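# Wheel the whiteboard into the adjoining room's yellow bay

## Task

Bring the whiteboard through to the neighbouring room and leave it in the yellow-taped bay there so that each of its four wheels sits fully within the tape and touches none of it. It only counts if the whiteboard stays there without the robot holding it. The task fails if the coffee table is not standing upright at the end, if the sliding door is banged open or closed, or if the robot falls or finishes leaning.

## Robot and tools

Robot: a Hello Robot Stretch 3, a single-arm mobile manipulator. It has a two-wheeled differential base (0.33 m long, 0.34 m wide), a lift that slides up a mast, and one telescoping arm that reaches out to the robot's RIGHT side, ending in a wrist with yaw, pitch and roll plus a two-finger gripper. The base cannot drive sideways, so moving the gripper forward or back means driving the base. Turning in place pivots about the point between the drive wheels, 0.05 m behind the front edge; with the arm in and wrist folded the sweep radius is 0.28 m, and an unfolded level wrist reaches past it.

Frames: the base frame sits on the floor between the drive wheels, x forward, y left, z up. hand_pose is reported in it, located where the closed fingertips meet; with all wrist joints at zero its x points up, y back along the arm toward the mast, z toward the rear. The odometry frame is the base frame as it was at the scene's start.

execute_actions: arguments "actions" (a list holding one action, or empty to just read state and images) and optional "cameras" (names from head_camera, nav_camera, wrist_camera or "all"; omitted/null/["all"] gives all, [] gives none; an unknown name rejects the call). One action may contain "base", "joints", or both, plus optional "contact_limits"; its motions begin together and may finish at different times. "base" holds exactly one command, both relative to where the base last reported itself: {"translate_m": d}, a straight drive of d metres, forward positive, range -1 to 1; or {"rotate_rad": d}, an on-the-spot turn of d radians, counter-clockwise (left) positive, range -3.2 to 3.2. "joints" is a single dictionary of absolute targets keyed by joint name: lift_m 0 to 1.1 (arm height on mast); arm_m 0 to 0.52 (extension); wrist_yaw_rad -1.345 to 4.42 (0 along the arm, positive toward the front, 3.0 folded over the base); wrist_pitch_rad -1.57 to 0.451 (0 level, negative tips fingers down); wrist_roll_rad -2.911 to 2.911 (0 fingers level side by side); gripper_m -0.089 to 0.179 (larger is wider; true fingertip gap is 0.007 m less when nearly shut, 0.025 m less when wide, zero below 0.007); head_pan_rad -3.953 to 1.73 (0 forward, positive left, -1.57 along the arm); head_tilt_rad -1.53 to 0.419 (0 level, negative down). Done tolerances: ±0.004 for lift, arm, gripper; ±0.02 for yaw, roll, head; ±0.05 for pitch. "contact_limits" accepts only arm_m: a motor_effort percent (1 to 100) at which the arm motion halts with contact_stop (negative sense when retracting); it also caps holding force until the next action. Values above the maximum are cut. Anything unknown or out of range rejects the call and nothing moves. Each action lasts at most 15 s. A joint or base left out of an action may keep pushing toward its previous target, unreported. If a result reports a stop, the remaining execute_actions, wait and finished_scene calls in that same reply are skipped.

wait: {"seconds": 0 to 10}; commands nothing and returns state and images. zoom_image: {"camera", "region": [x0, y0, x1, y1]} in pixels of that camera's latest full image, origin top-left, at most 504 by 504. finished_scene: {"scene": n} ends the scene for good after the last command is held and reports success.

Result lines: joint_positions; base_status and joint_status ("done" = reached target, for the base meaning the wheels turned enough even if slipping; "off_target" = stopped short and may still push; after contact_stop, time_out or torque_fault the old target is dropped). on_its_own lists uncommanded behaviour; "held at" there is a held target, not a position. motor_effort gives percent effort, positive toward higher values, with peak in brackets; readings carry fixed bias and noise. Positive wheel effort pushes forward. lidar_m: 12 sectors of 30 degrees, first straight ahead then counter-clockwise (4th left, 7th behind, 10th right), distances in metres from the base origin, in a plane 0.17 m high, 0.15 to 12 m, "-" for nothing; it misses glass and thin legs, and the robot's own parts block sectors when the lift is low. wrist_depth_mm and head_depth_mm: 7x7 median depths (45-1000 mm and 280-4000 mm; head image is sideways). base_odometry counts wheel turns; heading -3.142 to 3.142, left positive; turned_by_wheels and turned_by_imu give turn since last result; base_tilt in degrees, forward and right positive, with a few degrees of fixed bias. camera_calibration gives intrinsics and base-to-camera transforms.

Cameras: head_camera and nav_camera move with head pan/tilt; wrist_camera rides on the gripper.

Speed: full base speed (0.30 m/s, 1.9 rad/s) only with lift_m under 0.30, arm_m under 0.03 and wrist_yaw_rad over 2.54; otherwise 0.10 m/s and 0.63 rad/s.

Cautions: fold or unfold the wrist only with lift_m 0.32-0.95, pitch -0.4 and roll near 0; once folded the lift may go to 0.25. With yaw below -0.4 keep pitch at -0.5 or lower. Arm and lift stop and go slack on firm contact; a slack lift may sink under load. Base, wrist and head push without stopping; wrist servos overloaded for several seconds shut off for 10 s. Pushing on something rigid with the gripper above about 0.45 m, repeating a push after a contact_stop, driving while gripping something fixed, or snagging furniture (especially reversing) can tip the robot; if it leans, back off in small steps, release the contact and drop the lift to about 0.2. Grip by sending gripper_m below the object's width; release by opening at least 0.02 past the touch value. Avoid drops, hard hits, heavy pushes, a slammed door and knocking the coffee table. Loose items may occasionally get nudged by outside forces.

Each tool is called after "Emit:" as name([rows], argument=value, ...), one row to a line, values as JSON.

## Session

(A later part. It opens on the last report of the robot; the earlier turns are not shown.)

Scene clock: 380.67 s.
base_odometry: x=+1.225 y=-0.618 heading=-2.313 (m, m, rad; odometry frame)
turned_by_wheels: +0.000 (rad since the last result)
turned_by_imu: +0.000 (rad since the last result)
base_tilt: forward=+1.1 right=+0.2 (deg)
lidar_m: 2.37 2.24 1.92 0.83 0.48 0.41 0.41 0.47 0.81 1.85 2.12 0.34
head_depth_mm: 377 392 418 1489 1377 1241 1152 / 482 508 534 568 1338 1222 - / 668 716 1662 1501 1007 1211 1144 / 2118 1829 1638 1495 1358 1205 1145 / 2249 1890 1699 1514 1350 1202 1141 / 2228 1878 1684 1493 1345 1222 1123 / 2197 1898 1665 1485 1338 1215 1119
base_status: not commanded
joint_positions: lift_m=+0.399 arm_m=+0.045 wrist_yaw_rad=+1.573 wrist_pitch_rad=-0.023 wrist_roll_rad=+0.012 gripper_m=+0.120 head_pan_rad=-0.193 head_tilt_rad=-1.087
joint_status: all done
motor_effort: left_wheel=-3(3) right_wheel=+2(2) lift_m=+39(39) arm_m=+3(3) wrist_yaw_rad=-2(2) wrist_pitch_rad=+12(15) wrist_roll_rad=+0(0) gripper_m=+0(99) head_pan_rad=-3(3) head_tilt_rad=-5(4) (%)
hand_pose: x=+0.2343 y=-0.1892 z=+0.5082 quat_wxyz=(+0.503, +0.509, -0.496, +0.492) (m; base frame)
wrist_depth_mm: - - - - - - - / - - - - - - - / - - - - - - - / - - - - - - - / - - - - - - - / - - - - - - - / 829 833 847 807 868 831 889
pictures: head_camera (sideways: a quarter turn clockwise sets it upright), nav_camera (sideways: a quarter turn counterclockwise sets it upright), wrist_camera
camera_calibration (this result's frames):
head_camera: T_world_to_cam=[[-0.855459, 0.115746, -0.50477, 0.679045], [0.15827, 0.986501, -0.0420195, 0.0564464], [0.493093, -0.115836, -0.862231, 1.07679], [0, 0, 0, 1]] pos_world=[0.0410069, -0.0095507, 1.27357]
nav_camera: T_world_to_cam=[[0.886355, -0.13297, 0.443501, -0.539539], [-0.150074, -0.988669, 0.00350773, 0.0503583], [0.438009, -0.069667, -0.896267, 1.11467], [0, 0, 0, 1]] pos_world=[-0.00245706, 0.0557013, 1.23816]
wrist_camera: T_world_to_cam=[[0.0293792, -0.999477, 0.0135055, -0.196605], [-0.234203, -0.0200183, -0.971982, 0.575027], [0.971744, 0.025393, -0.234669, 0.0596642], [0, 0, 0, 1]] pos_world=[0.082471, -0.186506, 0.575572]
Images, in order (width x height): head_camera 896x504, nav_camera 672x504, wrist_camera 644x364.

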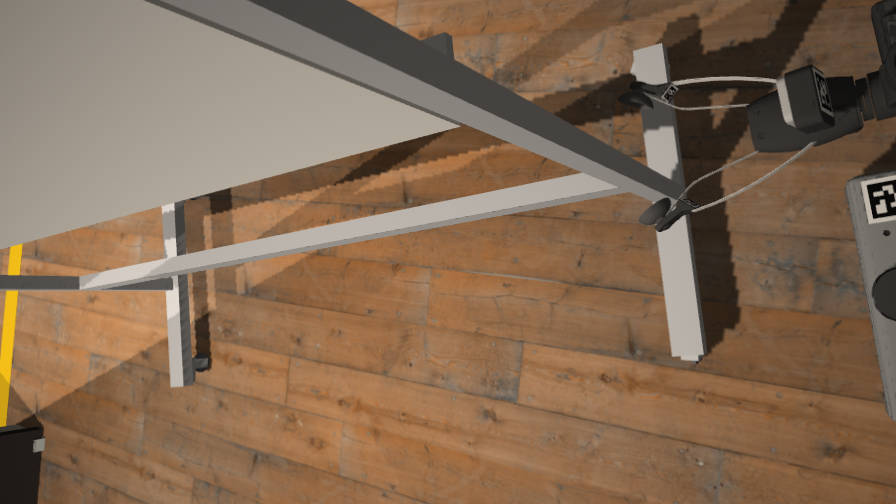

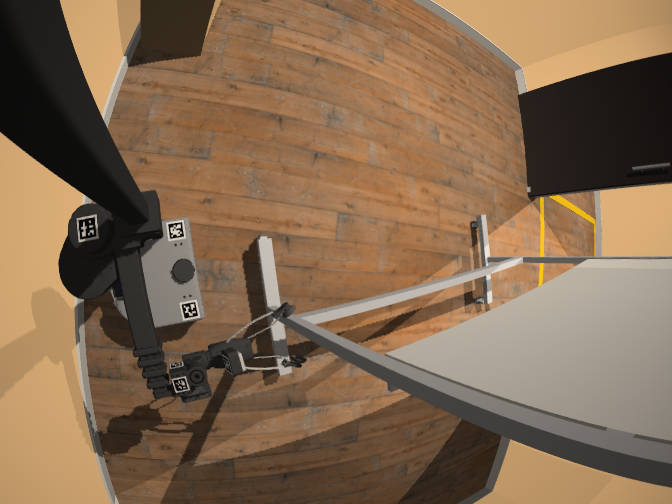

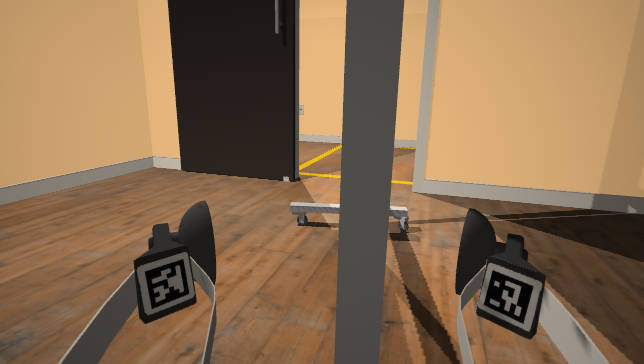

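Emit:
execute_actions([
  {"joints":{"arm_m":0.06},"base":{"translate_m":0.05}},
], cameras=["head_camera","wrist_camera"])

Scene clock: 388.13 s.
base_odometry: x=+1.191 y=-0.655 heading=-2.313 (m, m, rad; odometry frame)
turned_by_wheels: +0.000 (rad since the last result)
turned_by_imu: -0.001 (rad since the last result)
base_tilt: forward=+1.1 right=+0.2 (deg)
lidar_m: 1.52 2.22 1.91 0.89 0.53 0.46 0.46 0.53 0.91 1.85 2.14 0.30
head_depth_mm: 380 395 412 440 1365 1234 1156 / 485 512 539 567 680 1221 1118 / 674 722 1652 1500 1321 1161 1149 / 2132 1845 1638 1484 1361 1207 1149 / 2257 1901 1693 1507 1353 1198 1141 / 2239 1910 1680 1493 1343 1225 1125 / 2185 1910 1665 1478 1338 1220 1113
base_status: done
joint_positions: lift_m=+0.399 arm_m=+0.060 wrist_yaw_rad=+1.572 wrist_pitch_rad=-0.022 wrist_roll_rad=+0.012 gripper_m=+0.120 head_pan_rad=-0.193 head_tilt_rad=-1.087
joint_status: all done
motor_effort: left_wheel=-3(7) right_wheel=+2(5) lift_m=+39(40) arm_m=+3(2) wrist_yaw_rad=-2(3) wrist_pitch_rad=+11(12) wrist_roll_rad=+0(0) gripper_m=+0(0) head_pan_rad=-2(3) head_tilt_rad=-4(4) (%)
hand_pose: x=+0.2343 y=-0.2043 z=+0.5084 quat_wxyz=(+0.503, +0.509, -0.497, +0.492) (m; base frame)
wrist_depth_mm: - - - 140 - - - / - - - 144 - - - / - - - 149 - - - / - - - 154 - - - / - - - 161 - - - / - - - 166 - - - / 832 851 854 174 862 828 870
pictures: head_camera (sideways: a quarter turn clockwise sets it upright), wrist_camera
camera_calibration (this result's frames):
head_camera: T_world_to_cam=[[-0.85546, 0.115746, -0.504768, 0.679044], [0.15827, 0.986501, -0.0420194, 0.0564463], [0.493091, -0.115835, -0.862231, 1.07679], [0, 0, 0, 1]] pos_world=[0.0410068, -0.00955069, 1.27357]
wrist_camera: T_world_to_cam=[[0.0289579, -0.999489, 0.0135216, -0.211605], [-0.233646, -0.0199207, -0.972118, 0.574832], [0.97189, 0.0249912, -0.234103, 0.0596612], [0, 0, 0, 1]] pos_world=[0.0824505, -0.201537, 0.575632]
Images, in order (width x height): head_camera 896x504, wrist_camera 644x364.

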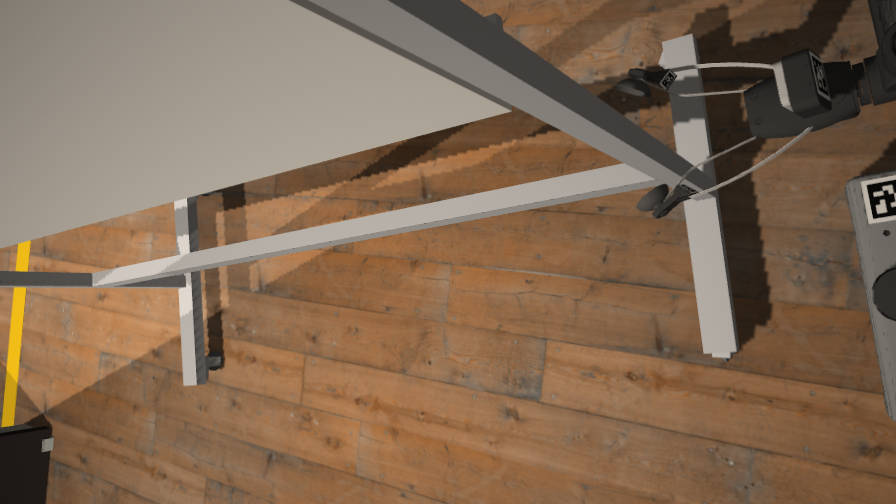

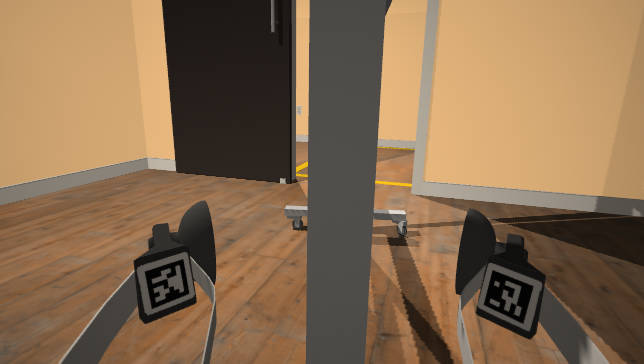

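Emit:
execute_actions([
  {"base":{"translate_m":0.022}},
], cameras=[])

Emit:
execute_actions([
  {"joints":{"gripper_m":-0.02,"head_pan_rad":-0.1,"head_tilt_rad":-0.9}},
])

Scene clock: 396.20 s.
base_odometry: x=+1.176 y=-0.671 heading=-2.313 (m, m, rad; odometry frame)
turned_by_wheels: +0.000 (rad since the last result)
turned_by_imu: -0.001 (rad since the last result)
base_tilt: forward=+1.1 right=+0.2 (deg)
lidar_m: 1.50 2.22 1.90 0.89 0.56 0.48 0.48 0.55 0.95 1.86 0.29 0.28
head_depth_mm: 381 397 413 430 1338 1238 1151 / 488 514 541 570 631 1206 1116 / 678 724 1653 1494 1330 1128 1153 / 2125 1833 1641 1489 1360 1232 1146 / 2265 1888 1685 1502 1348 1225 1141 / 2240 1908 1675 1491 1348 1223 1125 / 2174 1899 1666 1489 1338 1221 1115
base_status: done
joint_positions: lift_m=+0.399 arm_m=+0.060 wrist_yaw_rad=+1.572 wrist_pitch_rad=-0.022 wrist_roll_rad=+0.012 gripper_m=+0.120 head_pan_rad=-0.193 head_tilt_rad=-1.087
joint_status: not commanded
motor_effort: left_wheel=-4(4) right_wheel=+2(5) lift_m=+40(39) arm_m=+3(2) wrist_yaw_rad=-2(2) wrist_pitch_rad=+12(12) wrist_roll_rad=+0(0) gripper_m=+1(0) head_pan_rad=-3(2) head_tilt_rad=-4(5) (%)
hand_pose: x=+0.2343 y=-0.2043 z=+0.5084 quat_wxyz=(+0.503, +0.509, -0.497, +0.492) (m; base frame)
wrist_depth_mm: - - - 118 - - - / - - - 123 - - - / - - - 127 - - - / - - - 132 - - - / - - - 137 - - - / - - - 143 - - - / 839 834 852 149 866 822 880
pictures: none
No camera images: the call's "cameras" was empty. Leave "cameras" out to get every camera's image.

Scene clock: 398.10 s.
base_odometry: x=+1.176 y=-0.671 heading=-2.313 (m, m, rad; odometry frame)
turned_by_wheels: +0.000 (rad since the last result)
turned_by_imu: +0.000 (rad since the last result)
base_tilt: forward=+1.2 right=+0.3 (deg)
lidar_m: 1.50 2.21 1.90 0.89 0.56 0.48 0.48 0.55 0.95 1.86 0.29 0.28
head_depth_mm: 460 464 467 470 472 486 1173 / 624 630 634 640 1431 1326 687 / 966 981 1945 1720 1452 1274 1135 / 3478 2511 1922 1745 1499 1315 1163 / 3406 2573 2064 1737 1487 1309 1160 / 2157 2384 2056 1720 1475 1302 1157 / 2149 2388 2038 1707 1471 1293 1149
base_status: not commanded
joint_positions: lift_m=+0.399 arm_m=+0.060 wrist_yaw_rad=+1.568 wrist_pitch_rad=-0.022 wrist_roll_rad=+0.012 gripper_m=-0.019 head_pan_rad=-0.107 head_tilt_rad=-0.903
joint_status: all done
motor_effort: left_wheel=-2(3) right_wheel=-4(5) lift_m=+39(40) arm_m=+3(3) wrist_yaw_rad=+1(2) wrist_pitch_rad=+11(11) wrist_roll_rad=+0(0) gripper_m=-27(100) head_pan_rad=+2(8) head_tilt_rad=+1(11) (%)
hand_pose: x=+0.2343 y=-0.2055 z=+0.5085 quat_wxyz=(+0.504, +0.507, -0.498, +0.491) (m; base frame)
wrist_depth_mm: - - - 114 - - - / - - - 119 - - - / - - - 123 - - - / - - - 127 - - - / - - - 131 - - - / - - - 137 - - - / 839 844 838 144 860 865 882
pictures: head_camera (sideways: a quarter turn clockwise sets it upright), nav_camera (sideways: a quarter turn counterclockwise sets it upright), wrist_camera
camera_calibration (this result's frames):
head_camera: T_world_to_cam=[[-0.755777, 0.0304895, -0.654118, 0.873012], [0.0812994, 0.995556, -0.0475299, 0.0641007], [0.649762, -0.0891014, -0.754897, 0.936288], [0, 0, 0, 1]] pos_world=[0.0462268, -0.00700891, 1.2809]
nav_camera: T_world_to_cam=[[0.798632, -0.0461404, 0.600048, -0.742935], [-0.0660745, -0.997752, 0.0112201, 0.0398035], [0.598181, -0.0486086, -0.799886, 0.988423], [0, 0, 0, 1]] pos_world=[0.00470647, 0.0534805, 1.23598]
wrist_camera: T_world_to_cam=[[0.0243275, -0.999613, 0.0135267, -0.211776], [-0.233422, -0.0188365, -0.972193, 0.575098], [0.972071, 0.0204935, -0.23379, 0.0585774], [0, 0, 0, 1]] pos_world=[0.0824514, -0.202061, 0.575666]
Images, in order (width x height): head_camera 896x504, nav_camera 672x504, wrist_camera 644x364.

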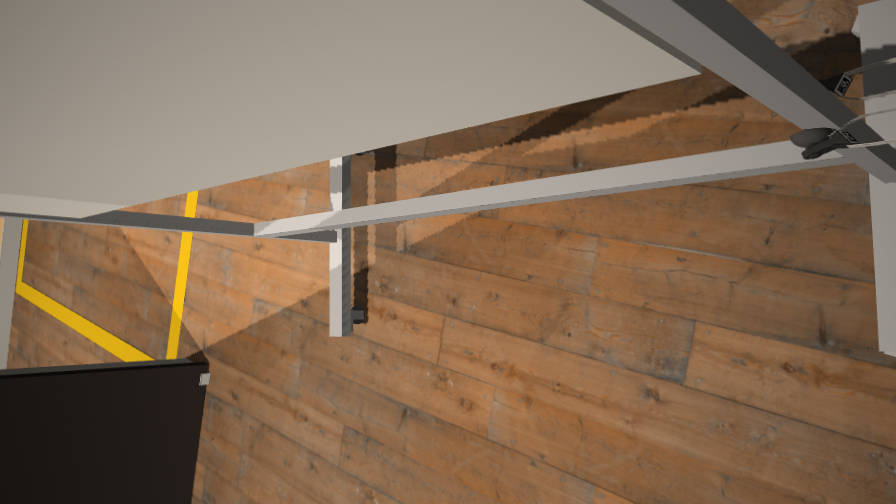

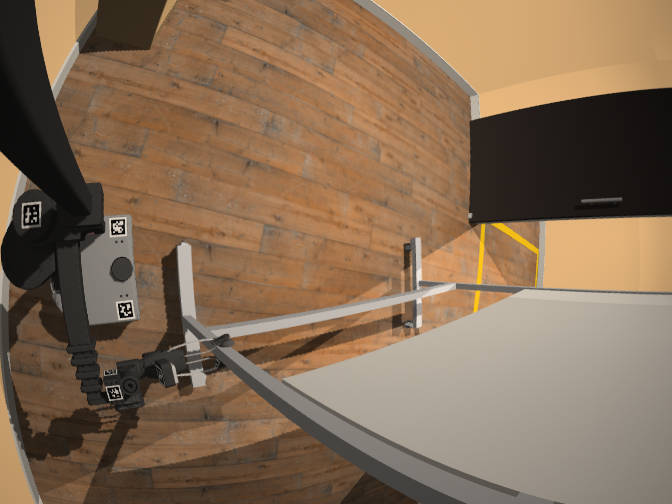

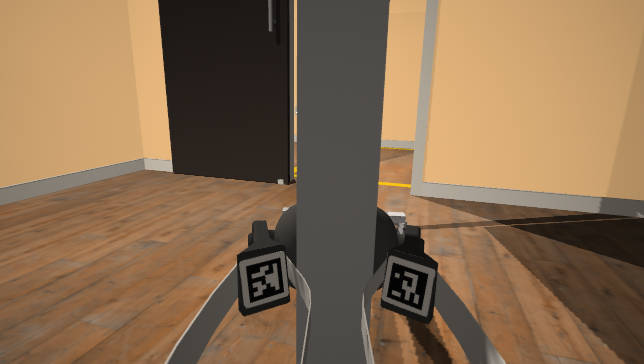

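Gripped. Test push.

Emit:
execute_actions([
  {"base":{"translate_m":0.2}},
])

Scene clock: 404.40 s.
base_odometry: x=+1.041 y=-0.818 heading=-2.313 (m, m, rad; odometry frame)
turned_by_wheels: +0.000 (rad since the last result)
turned_by_imu: -0.001 (rad since the last result)
base_tilt: forward=+1.1 right=+0.3 (deg)
lidar_m: 1.50 2.15 1.86 0.90 0.78 0.67 0.67 0.77 1.33 1.91 0.29 0.28
head_depth_mm: 478 479 479 480 478 488 1172 / 661 661 661 661 1458 1328 733 / 1063 1065 1959 1686 1449 1272 1142 / 3468 2618 1981 1742 1508 1312 1166 / 3458 2583 2082 1732 1500 1308 1161 / 1961 2218 2064 1729 1487 1303 1159 / 1950 2255 2038 1713 1471 1293 1151
base_status: done
joint_positions: lift_m=+0.399 arm_m=+0.060 wrist_yaw_rad=+1.565 wrist_pitch_rad=-0.022 wrist_roll_rad=+0.012 gripper_m=-0.015 head_pan_rad=-0.107 head_tilt_rad=-0.902
joint_status: not commanded
motor_effort: left_wheel=-5(7) right_wheel=+10(19) lift_m=+39(39) arm_m=+2(3) wrist_yaw_rad=+4(10) wrist_pitch_rad=+12(12) wrist_roll_rad=+0(0) gripper_m=-25(26) head_pan_rad=+3(2) head_tilt_rad=+0(0) (%)
hand_pose: x=+0.2343 y=-0.2062 z=+0.5084 quat_wxyz=(+0.504, +0.507, -0.498, +0.490) (m; base frame)
wrist_depth_mm: - - - 113 - - - / - - - 117 - - - / - - - 121 - - - / - - - 126 - - - / - - - 129 - - - / - - - 135 - - - / 826 841 838 142 859 874 866
pictures: head_camera (sideways: a quarter turn clockwise sets it upright), nav_camera (sideways: a quarter turn counterclockwise sets it upright), wrist_camera
camera_calibration (this result's frames):
head_camera: T_world_to_cam=[[-0.755407, 0.0303393, -0.654553, 0.873576], [0.0811817, 0.995565, -0.0475447, 0.0641207], [0.650207, -0.0890533, -0.75452, 0.935794], [0, 0, 0, 1]] pos_world=[0.0462398, -0.00700436, 1.28093]
nav_camera: T_world_to_cam=[[0.798296, -0.0459873, 0.600508, -0.743533], [-0.0659358, -0.997761, 0.0112437, 0.0397719], [0.598646, -0.0485707, -0.79954, 0.987971], [0, 0, 0, 1]] pos_world=[0.00473643, 0.0534762, 1.23597]
wrist_camera: T_world_to_cam=[[0.0218186, -0.999671, 0.0135158, -0.211897], [-0.233971, -0.0182493, -0.972072, 0.575166], [0.971999, 0.018047, -0.234292, 0.0583524], [0, 0, 0, 1]] pos_world=[0.0824769, -0.202384, 0.575638]
Images, in order (width x height): head_camera 896x504, nav_camera 672x504, wrist_camera 644x364.

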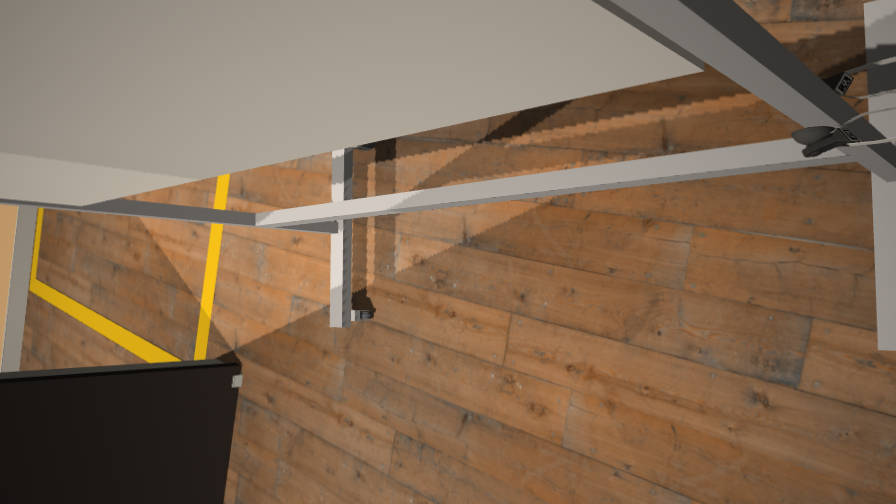

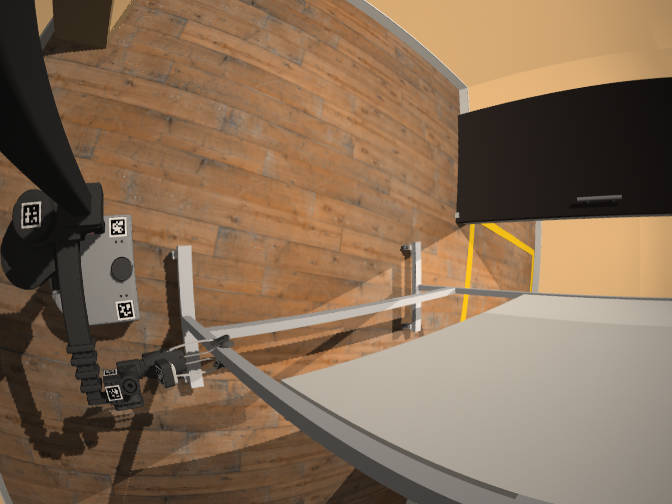

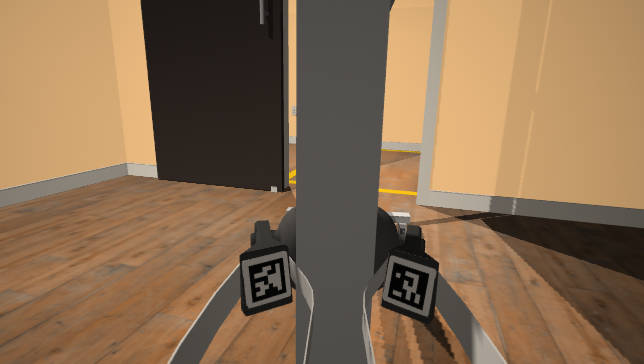

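Emit:
execute_actions([
  {"base":{"rotate_rad":-0.055}},
], cameras=[])

Emit:
execute_actions([
  {"base":{"translate_m":0.2},"joints":{"arm_m":0.005}},
])

Scene clock: 446.20 s.
base_odometry: x=+1.041 y=-0.818 heading=-2.368 (m, m, rad; odometry frame)
turned_by_wheels: -0.055 (rad since the last result)
turned_by_imu: -0.055 (rad since the last result)
base_tilt: forward=+1.1 right=+0.3 (deg)
lidar_m: 1.49 2.23 1.86 0.90 0.81 0.67 0.67 0.75 1.22 1.91 0.29 0.27
head_depth_mm: 420 429 437 445 453 478 1174 / 549 564 577 593 607 1301 1039 / 792 823 854 1731 1459 1275 1141 / 3033 2524 1969 1699 1503 1313 1170 / 3436 2583 2079 1743 1491 1309 1162 / 3256 2402 2055 1722 1484 1306 1158 / 1904 2196 2034 1716 1478 1293 1150
base_status: done
joint_positions: lift_m=+0.399 arm_m=+0.060 wrist_yaw_rad=+1.582 wrist_pitch_rad=-0.022 wrist_roll_rad=+0.012 gripper_m=-0.012 head_pan_rad=-0.107 head_tilt_rad=-0.902
joint_status: not commanded
on_its_own: gripper_m is held at -0.013, not at your -0.020, by its stall guard, which is not easing now
motor_effort: left_wheel=+3(9) right_wheel=-3(21) lift_m=+39(39) arm_m=+2(2) wrist_yaw_rad=-10(9) wrist_pitch_rad=+12(12) wrist_roll_rad=+0(0) gripper_m=-24(27) head_pan_rad=+3(2) head_tilt_rad=+1(1) (%)
hand_pose: x=+0.2343 y=-0.2019 z=+0.5083 quat_wxyz=(+0.500, +0.511, -0.494, +0.494) (m; base frame)
wrist_depth_mm: - - - 113 - - - / - - - 117 - - - / - - - 121 - - - / - - - 126 - - - / - - - 130 - - - / - - - 135 - - - / 843 842 840 142 860 869 878
pictures: none
No camera images: the call's "cameras" was empty. Leave "cameras" out to get every camera's image.

Scene clock: 449.13 s.
base_odometry: x=+0.898 y=-0.958 heading=-2.368 (m, m, rad; odometry frame)
turned_by_wheels: +0.000 (rad since the last result)
turned_by_imu: +0.000 (rad since the last result)
base_tilt: forward=+1.1 right=+0.3 (deg)
lidar_m: 1.49 2.02 1.82 1.66 1.04 0.87 0.87 0.97 1.58 1.95 2.18 0.24
head_depth_mm: 322 325 327 330 335 1272 1185 / 434 439 444 448 451 469 1163 / 668 678 687 697 1453 1307 861 / 1433 2428 1983 1703 1466 1313 1164 / 3433 2575 2082 1739 1490 1305 1162 / 3255 2406 2064 1721 1489 1302 1159 / 1720 1975 2044 1706 1472 1295 1151
base_status: done
joint_positions: lift_m=+0.399 arm_m=+0.005 wrist_yaw_rad=+1.564 wrist_pitch_rad=-0.023 wrist_roll_rad=+0.012 gripper_m=-0.012 head_pan_rad=-0.107 head_tilt_rad=-0.902
joint_status: all done
on_its_own: gripper_m is held at -0.013, not at your -0.020, by its stall guard, which is not easing now
motor_effort: left_wheel=+1(6) right_wheel=+6(20) lift_m=+39(39) arm_m=-2(4) wrist_yaw_rad=+5(13) wrist_pitch_rad=+11(12) wrist_roll_rad=+0(0) gripper_m=-22(24) head_pan_rad=+2(3) head_tilt_rad=+0(1) (%)
hand_pose: x=+0.2343 y=-0.1521 z=+0.5083 quat_wxyz=(+0.505, +0.507, -0.499, +0.490) (m; base frame)
wrist_depth_mm: - - - 111 - - - / - - - 115 - - - / - - - 119 - - - / - - - 123 - - - / - - - 128 - - - / - - - 132 - - - / 834 837 847 140 854 880 866
pictures: head_camera (sideways: a quarter turn clockwise sets it upright), nav_camera (sideways: a quarter turn counterclockwise sets it upright), wrist_camera
camera_calibration (this result's frames):
head_camera: T_world_to_cam=[[-0.755133, 0.030247, -0.654873, 0.873991], [0.0811193, 0.995569, -0.0475556, 0.0641353], [0.650533, -0.0890337, -0.754241, 0.93543], [0, 0, 0, 1]] pos_world=[0.0462492, -0.00700199, 1.28094]
nav_camera: T_world_to_cam=[[0.798046, -0.0458939, 0.600847, -0.743973], [-0.0658579, -0.997765, 0.0112611, 0.0397487], [0.598987, -0.0485574, -0.799285, 0.987637], [0, 0, 0, 1]] pos_world=[0.00475984, 0.0534731, 1.23597]
wrist_camera: T_world_to_cam=[[0.020677, -0.999695, 0.0135033, -0.157515], [-0.234389, -0.0179768, -0.971977, 0.576156], [0.971923, 0.0169325, -0.234689, 0.0574192], [0, 0, 0, 1]] pos_world=[0.0824948, -0.148082, 0.575613]
Images, in order (width x height): head_camera 896x504, nav_camera 672x504, wrist_camera 644x364.

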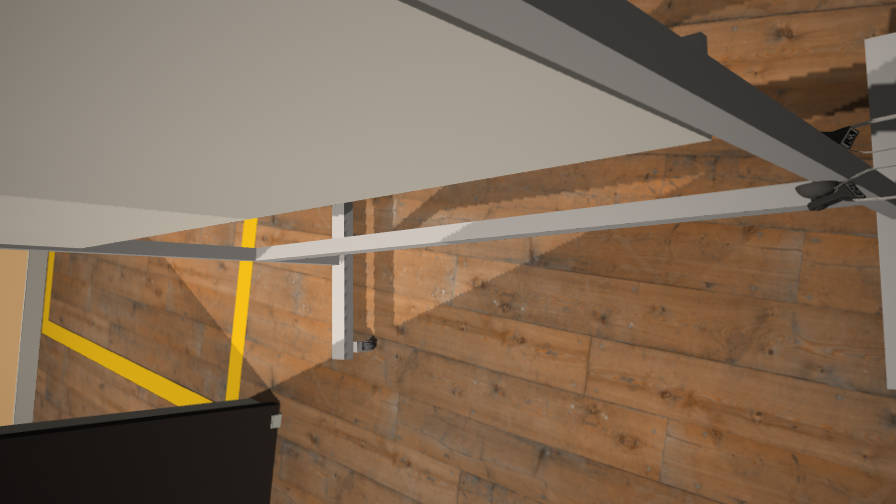

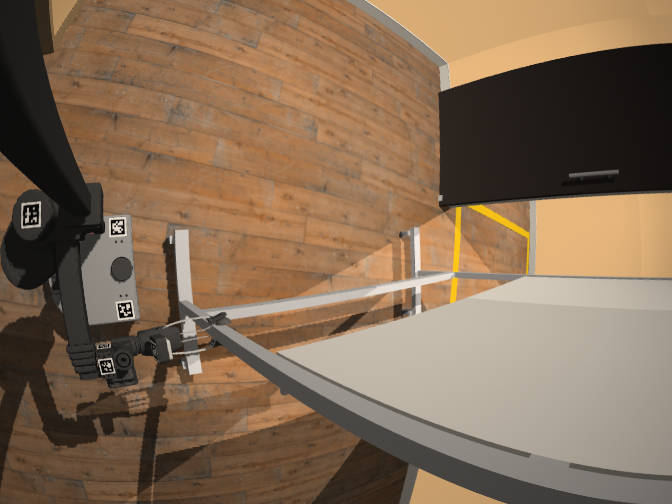

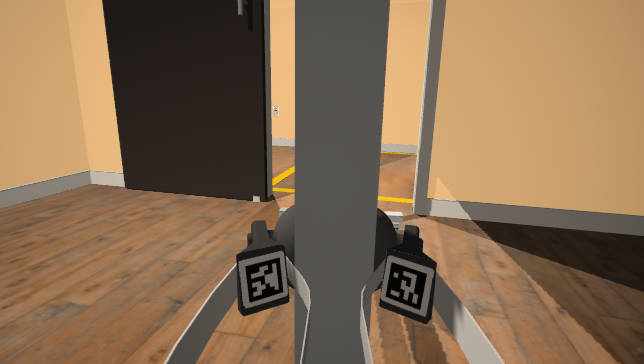

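Emit:
execute_actions([
  {"base":{"translate_m":0.4}},
])

Scene clock: 461.97 s.
base_odometry: x=+0.611 y=-1.237 heading=-2.369 (m, m, rad; odometry frame)
turned_by_wheels: +0.000 (rad since the last result)
turned_by_imu: +0.000 (rad since the last result)
base_tilt: forward=+1.1 right=+0.2 (deg)
lidar_m: 1.48 1.57 1.74 1.73 1.18 1.27 1.26 1.41 2.04 2.03 1.77 0.24
head_depth_mm: 319 323 325 328 333 1289 1183 / 431 437 441 445 449 466 1159 / 661 672 684 692 1457 1280 843 / 1406 2386 1984 1706 1470 1311 1170 / 3219 2589 2072 1742 1486 1312 1163 / 3252 2567 1960 1717 1484 1301 1159 / 1374 1535 1805 1709 1475 1294 1149
base_status: done
joint_positions: lift_m=+0.399 arm_m=+0.005 wrist_yaw_rad=+1.567 wrist_pitch_rad=-0.023 wrist_roll_rad=+0.012 gripper_m=-0.012 head_pan_rad=-0.107 head_tilt_rad=-0.902
joint_status: not commanded
on_its_own: gripper_m is held at -0.013, not at your -0.020, by its stall guard, which is not easing now
motor_effort: left_wheel=+0(6) right_wheel=+5(15) lift_m=+39(38) arm_m=-3(2) wrist_yaw_rad=+2(5) wrist_pitch_rad=+12(12) wrist_roll_rad=+0(0) gripper_m=-23(23) head_pan_rad=+3(2) head_tilt_rad=+0(0) (%)
hand_pose: x=+0.2343 y=-0.1513 z=+0.5083 quat_wxyz=(+0.504, +0.508, -0.498, +0.490) (m; base frame)
wrist_depth_mm: - - - 111 - - - / - - - 115 - - - / - - - 119 - - - / - - - 124 - - - / - - - 128 - - - / - - - 133 - - - / 843 845 841 140 854 861 878
pictures: head_camera (sideways: a quarter turn clockwise sets it upright), nav_camera (sideways: a quarter turn counterclockwise sets it upright), wrist_camera
camera_calibration (this result's frames):
head_camera: T_world_to_cam=[[-0.755133, 0.0302469, -0.654873, 0.873991], [0.0811191, 0.995569, -0.0475556, 0.0641353], [0.650533, -0.0890335, -0.754241, 0.93543], [0, 0, 0, 1]] pos_world=[0.0462492, -0.00700198, 1.28094]
nav_camera: T_world_to_cam=[[0.798046, -0.0458938, 0.600847, -0.743973], [-0.0658577, -0.997765, 0.0112611, 0.0397487], [0.598987, -0.0485573, -0.799285, 0.987637], [0, 0, 0, 1]] pos_world=[0.00475982, 0.0534731, 1.23597]
wrist_camera: T_world_to_cam=[[0.0236537, -0.999629, 0.0135013, -0.157422], [-0.234414, -0.0186744, -0.971957, 0.576041], [0.971849, 0.0198255, -0.234769, 0.0578947], [0, 0, 0, 1]] pos_world=[0.0824909, -0.147754, 0.575605]
Images, in order (width x height): head_camera 896x504, nav_camera 672x504, wrist_camera 644x364.

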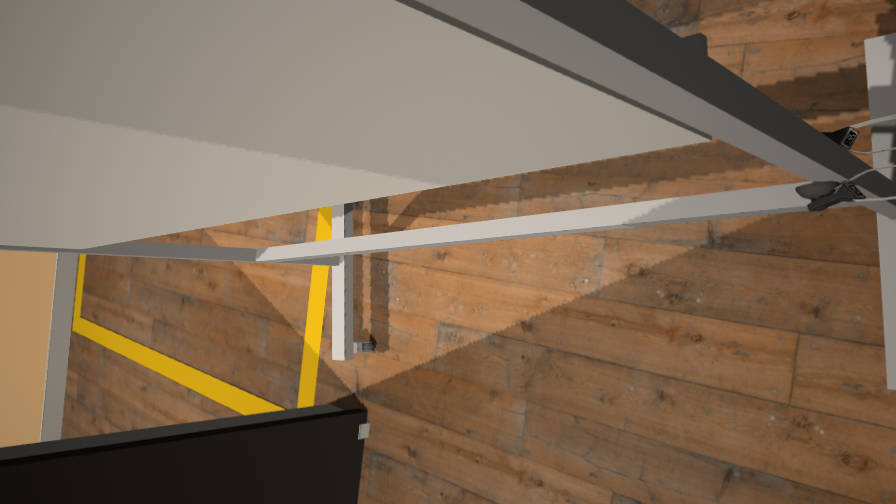

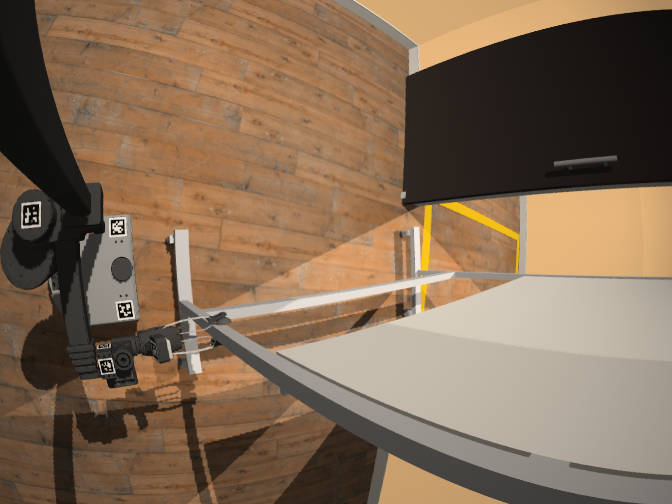

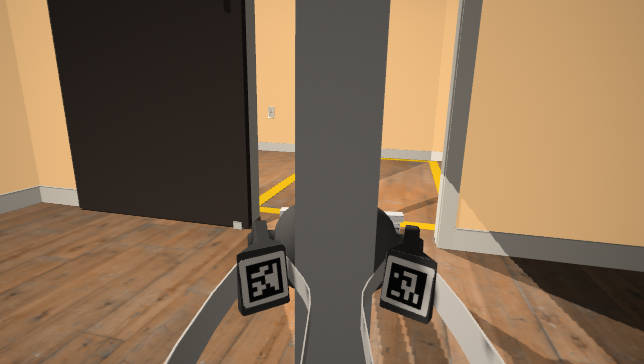

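Emit:
execute_actions([
  {"joints":{"head_tilt_rad":0.0,"head_pan_rad":0.05}},
], cameras=["head_camera","nav_camera"])

Scene clock: 469.13 s.
base_odometry: x=+0.611 y=-1.237 heading=-2.369 (m, m, rad; odometry frame)
turned_by_wheels: +0.000 (rad since the last result)
turned_by_imu: -0.001 (rad since the last result)
base_tilt: forward=+1.0 right=+0.3 (deg)
lidar_m: 1.49 1.57 1.74 1.73 1.18 1.26 1.26 1.41 2.03 2.03 1.76 0.24
head_depth_mm: 589 531 516 501 486 470 455 / 1452 1477 857 813 775 738 700 / 1476 2752 3607 3603 3502 3485 2354 / 1522 2770 3665 3682 3661 3569 2715 / 1566 1537 3735 3709 3659 3620 2661 / 1593 1511 1493 1481 1462 1441 1439 / 1638 1554 1529 1516 1491 1484 1463
base_status: not commanded
joint_positions: lift_m=+0.399 arm_m=+0.005 wrist_yaw_rad=+1.567 wrist_pitch_rad=-0.023 wrist_roll_rad=+0.012 gripper_m=-0.012 head_pan_rad=+0.043 head_tilt_rad=-0.014
joint_status: all done
on_its_own: gripper_m is held at -0.013, not at your -0.020, by its stall guard, which is not easing now
motor_effort: left_wheel=+1(1) right_wheel=+5(5) lift_m=+38(38) arm_m=-2(2) wrist_yaw_rad=+2(2) wrist_pitch_rad=+12(12) wrist_roll_rad=+0(0) gripper_m=-23(23) head_pan_rad=+2(12) head_tilt_rad=+4(29) (%)
hand_pose: x=+0.2343 y=-0.1513 z=+0.5083 quat_wxyz=(+0.504, +0.508, -0.498, +0.490) (m; base frame)
wrist_depth_mm: - - - 111 - - - / - - - 115 - - - / - - - 119 - - - / - - - 124 - - - / - - - 128 - - - / - - - 133 - - - / 839 833 842 139 860 865 890
pictures: head_camera (sideways: a quarter turn clockwise sets it upright), nav_camera (sideways: a quarter turn counterclockwise sets it upright)
camera_calibration (this result's frames):
head_camera: T_world_to_cam=[[0.0343265, -0.0491209, -0.998203, 1.31717], [-0.0221393, 0.998509, -0.0498973, 0.067874], [0.999165, 0.0238123, 0.0331878, -0.0913962], [0, 0, 0, 1]] pos_world=[0.0476086, -0.000895669, 1.32123]
nav_camera: T_world_to_cam=[[0.0359698, 0.0411531, 0.998505, -1.25802], [0.0600072, -0.997438, 0.0389474, 0.0029054], [0.99755, 0.0585165, -0.0383472, -0.0049325], [0, 0, 0, 1]] pos_world=[0.0499969, 0.054958, 1.25584]
Images, in order (width x height): head_camera 896x504, nav_camera 672x504.

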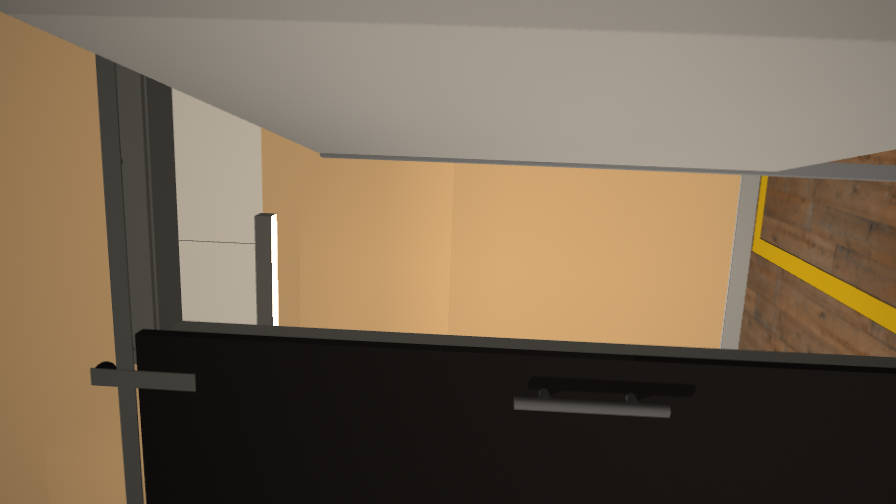

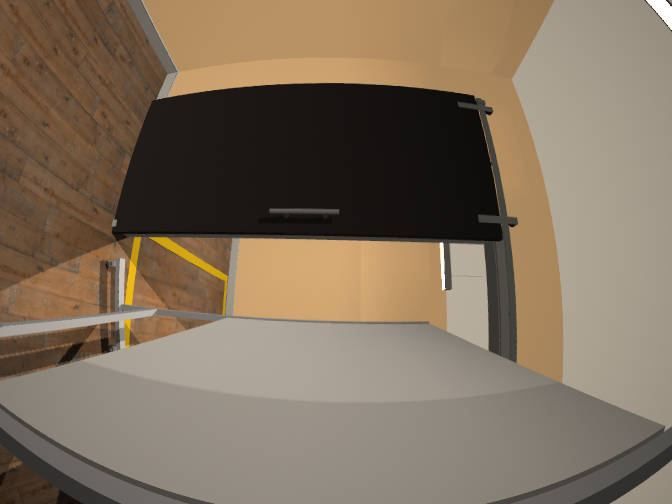

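Emit:
execute_actions([
  {"base":{"translate_m":0.65},"joints":{"head_tilt_rad":-0.85,"head_pan_rad":-0.05}},
])

Scene clock: 484.03 s.
base_odometry: x=+0.146 y=-1.691 heading=-2.369 (m, m, rad; odometry frame)
turned_by_wheels: +0.000 (rad since the last result)
turned_by_imu: +0.001 (rad since the last result)
base_tilt: forward=+1.1 right=+0.2 (deg)
lidar_m: 0.86 0.86 1.40 1.60 1.80 1.68 1.90 2.12 2.17 1.86 0.99 0.24
head_depth_mm: 394 388 382 376 370 370 1183 / 571 558 545 532 520 506 543 / 1035 990 967 1743 1480 1334 1155 / 2654 2879 2226 1858 1566 1357 1191 / 2705 2888 2285 1856 1562 1347 1188 / 2754 2895 2254 1744 1476 1339 1178 / 850 890 974 1118 1379 1335 1174
base_status: done
joint_positions: lift_m=+0.399 arm_m=+0.005 wrist_yaw_rad=+1.566 wrist_pitch_rad=-0.023 wrist_roll_rad=+0.012 gripper_m=-0.012 head_pan_rad=-0.043 head_tilt_rad=-0.839
joint_status: all done
on_its_own: gripper_m is held at -0.013, not at your -0.020, by its stall guard, which is not easing now
motor_effort: left_wheel=+0(5) right_wheel=+6(16) lift_m=+38(38) arm_m=-2(2) wrist_yaw_rad=+3(2) wrist_pitch_rad=+12(12) wrist_roll_rad=+0(0) gripper_m=-24(23) head_pan_rad=-2(12) head_tilt_rad=-3(27) (%)
hand_pose: x=+0.2343 y=-0.1515 z=+0.5083 quat_wxyz=(+0.504, +0.507, -0.498, +0.490) (m; base frame)
wrist_depth_mm: 781 741 - 111 - - 570 / 815 763 - 115 - - 587 / 848 796 - 119 - - 606 / 883 817 - 124 - - 623 / 938 848 - 128 - - 651 / 973 887 972 133 - 987 671 / 832 840 848 140 854 779 692
pictures: head_camera (sideways: a quarter turn clockwise sets it upright), nav_camera (sideways: a quarter turn counterclockwise sets it upright), wrist_camera
camera_calibration (this result's frames):
head_camera: T_world_to_cam=[[-0.713316, -0.0199121, -0.70056, 0.93327], [0.020307, 0.998589, -0.0490598, 0.0664685], [0.700549, -0.0492214, -0.711905, 0.880067], [0, 0, 0, 1]] pos_world=[0.0478366, -0.00447316, 1.2836]
nav_camera: T_world_to_cam=[[0.760416, 0.00690006, 0.649399, -0.807004], [-0.00270816, -0.999901, 0.0137954, 0.0360632], [0.649431, -0.0122489, -0.760322, 0.936668], [0, 0, 0, 1]] pos_world=[0.00545604, 0.0531011, 1.23574]
wrist_camera: T_world_to_cam=[[0.0230486, -0.999643, 0.013501, -0.157437], [-0.234472, -0.0185331, -0.971946, 0.576055], [0.97185, 0.0192364, -0.234815, 0.0578311], [0, 0, 0, 1]] pos_world=[0.0824941, -0.147817, 0.5756]
Images, in order (width x height): head_camera 896x504, nav_camera 672x504, wrist_camera 644x364.

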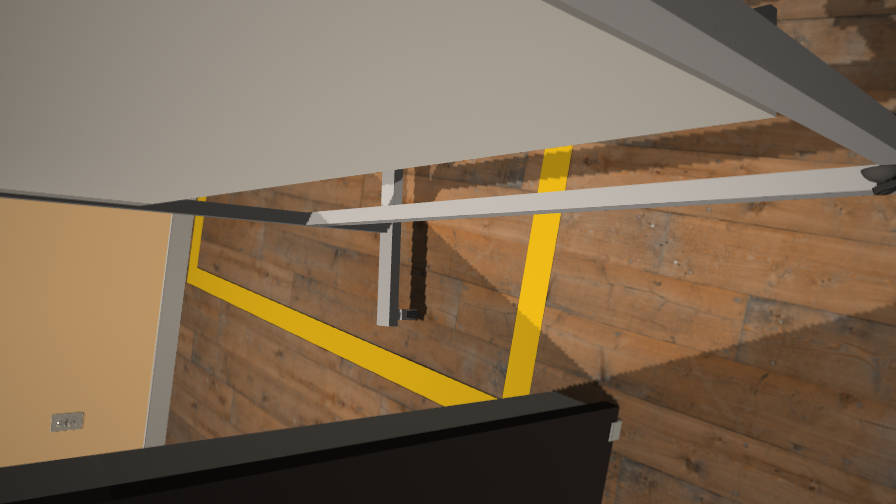

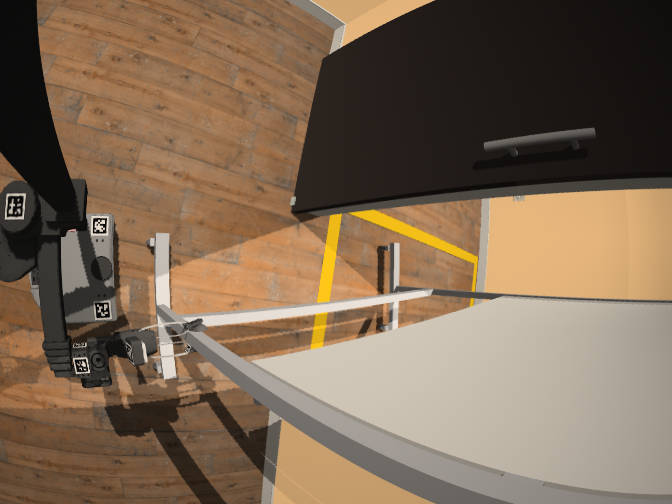

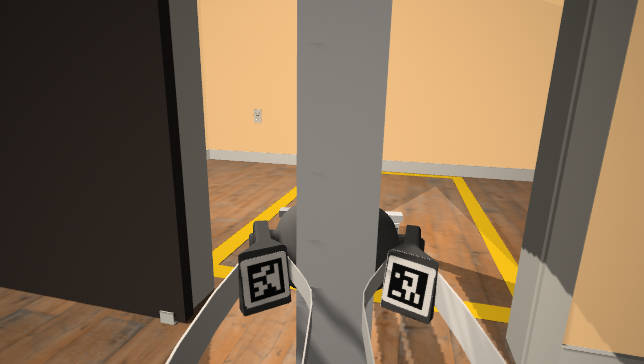

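Emit:
execute_actions([
  {"base":{"translate_m":0.32}},
], cameras=[])

Emit:
execute_actions([
  {"base":{"rotate_rad":-0.1}},
])

Scene clock: 526.60 s.
base_odometry: x=-0.083 y=-1.914 heading=-2.369 (m, m, rad; odometry frame)
turned_by_wheels: +0.000 (rad since the last result)
turned_by_imu: +0.000 (rad since the last result)
base_tilt: forward=+1.1 right=+0.2 (deg)
lidar_m: 1.48 0.56 0.83 1.54 1.73 1.96 2.21 2.47 2.23 1.14 0.69 0.24
head_depth_mm: 395 390 384 378 372 372 1188 / 571 559 546 535 522 510 543 / 1032 991 968 1740 1482 1328 1133 / 2359 2655 2230 1855 1575 1355 1191 / 2409 2671 2260 1853 1558 1343 1186 / 2460 2701 2237 1839 1550 1314 1178 / 2470 2725 2214 896 928 1073 1173
base_status: done
joint_positions: lift_m=+0.399 arm_m=+0.005 wrist_yaw_rad=+1.565 wrist_pitch_rad=-0.023 wrist_roll_rad=+0.012 gripper_m=-0.012 head_pan_rad=-0.043 head_tilt_rad=-0.840
joint_status: not commanded
on_its_own: gripper_m is held at -0.013, not at your -0.020, by its stall guard, which is not easing now
motor_effort: left_wheel=+0(7) right_wheel=+6(16) lift_m=+38(39) arm_m=-2(2) wrist_yaw_rad=+3(3) wrist_pitch_rad=+12(12) wrist_roll_rad=+0(0) gripper_m=-23(23) head_pan_rad=-3(2) head_tilt_rad=-3(3) (%)
hand_pose: x=+0.2343 y=-0.1517 z=+0.5082 quat_wxyz=(+0.505, +0.507, -0.498, +0.490) (m; base frame)
wrist_depth_mm: 442 - - 111 - - - / 445 - - 115 - - - / 458 635 - 119 - - - / 479 632 - 124 - - - / 488 648 - 128 - - - / 514 659 - 133 - - - / 536 665 836 140 863 863 868
pictures: none
No camera images: the call's "cameras" was empty. Leave "cameras" out to get every camera's image.

Scene clock: 527.53 s.
base_odometry: x=-0.083 y=-1.914 heading=-2.469 (m, m, rad; odometry frame)
turned_by_wheels: -0.100 (rad since the last result)
turned_by_imu: -0.098 (rad since the last result)
base_tilt: forward=+1.1 right=+0.3 (deg)
lidar_m: 1.47 0.56 0.72 1.54 1.65 1.96 2.21 2.38 2.26 1.44 0.69 0.24
head_depth_mm: 314 320 327 334 338 360 1188 / 406 417 428 440 451 460 524 / 577 597 619 642 1469 1331 914 / 987 1050 1684 1804 1499 1326 1195 / 2356 2616 2268 1845 1566 1345 1185 / 2365 2645 2239 1832 1551 1334 1180 / 2386 2643 2231 1815 1511 1186 1158
base_status: done
joint_positions: lift_m=+0.399 arm_m=+0.005 wrist_yaw_rad=+1.585 wrist_pitch_rad=-0.023 wrist_roll_rad=+0.012 gripper_m=-0.012 head_pan_rad=-0.043 head_tilt_rad=-0.840
joint_status: not commanded
on_its_own: gripper_m is held at -0.013, not at your -0.020, by its stall guard, which is not easing now
motor_effort: left_wheel=+4(9) right_wheel=-11(21) lift_m=+38(38) arm_m=-1(2) wrist_yaw_rad=-11(13) wrist_pitch_rad=+12(12) wrist_roll_rad=+0(0) gripper_m=-25(26) head_pan_rad=-3(2) head_tilt_rad=-3(3) (%)
hand_pose: x=+0.2342 y=-0.1465 z=+0.5083 quat_wxyz=(+0.500, +0.512, -0.493, +0.495) (m; base frame)
wrist_depth_mm: 501 - - 112 - - - / 511 - - 116 - - - / 513 - - 120 - - - / 514 - - 125 - - - / 513 - - 129 - - - / 505 - - 135 - - 516 / 516 773 846 141 855 865 508
pictures: head_camera (sideways: a quarter turn clockwise sets it upright), nav_camera (sideways: a quarter turn counterclockwise sets it upright), wrist_camera
camera_calibration (this result's frames):
head_camera: T_world_to_cam=[[-0.713815, -0.0198391, -0.700053, 0.932613], [0.0203443, 0.998589, -0.0490437, 0.0664472], [0.700039, -0.0492502, -0.712405, 0.88072], [0, 0, 0, 1]] pos_world=[0.0478232, -0.00447561, 1.28357]
nav_camera: T_world_to_cam=[[0.760878, 0.00682523, 0.648859, -0.806303], [-0.00277061, -0.999901, 0.0137667, 0.0361009], [0.648889, -0.0122725, -0.760784, 0.937272], [0, 0, 0, 1]] pos_world=[0.00541285, 0.0531032, 1.23574]
wrist_camera: T_world_to_cam=[[0.0417326, -0.999037, 0.0135094, -0.156796], [-0.233931, -0.0229155, -0.971983, 0.575432], [0.971357, 0.0374032, -0.234662, 0.0604617], [0, 0, 0, 1]] pos_world=[0.0824246, -0.14572, 0.575616]
Images, in order (width x height): head_camera 896x504, nav_camera 672x504, wrist_camera 644x364.

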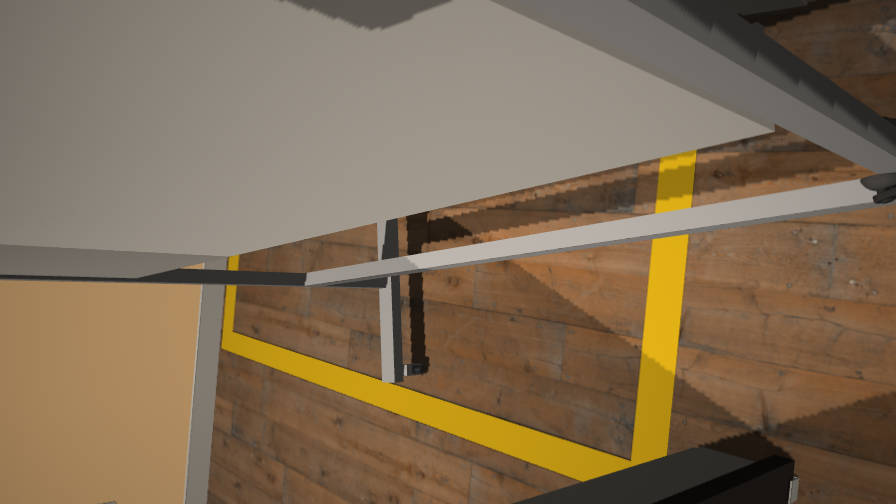

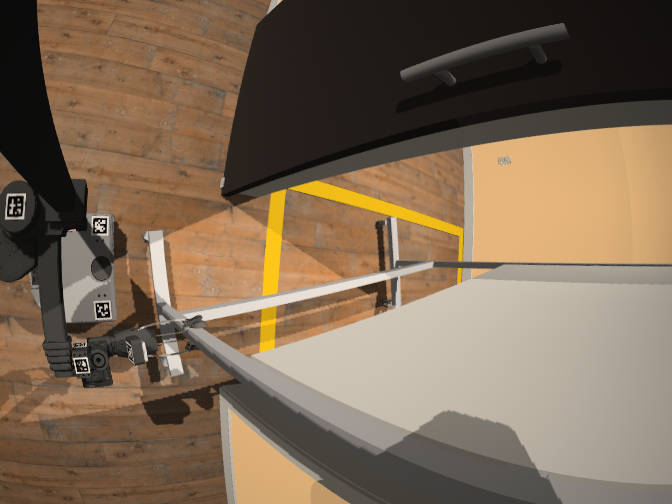

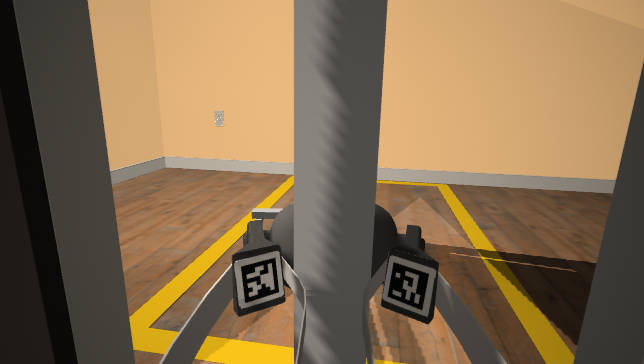

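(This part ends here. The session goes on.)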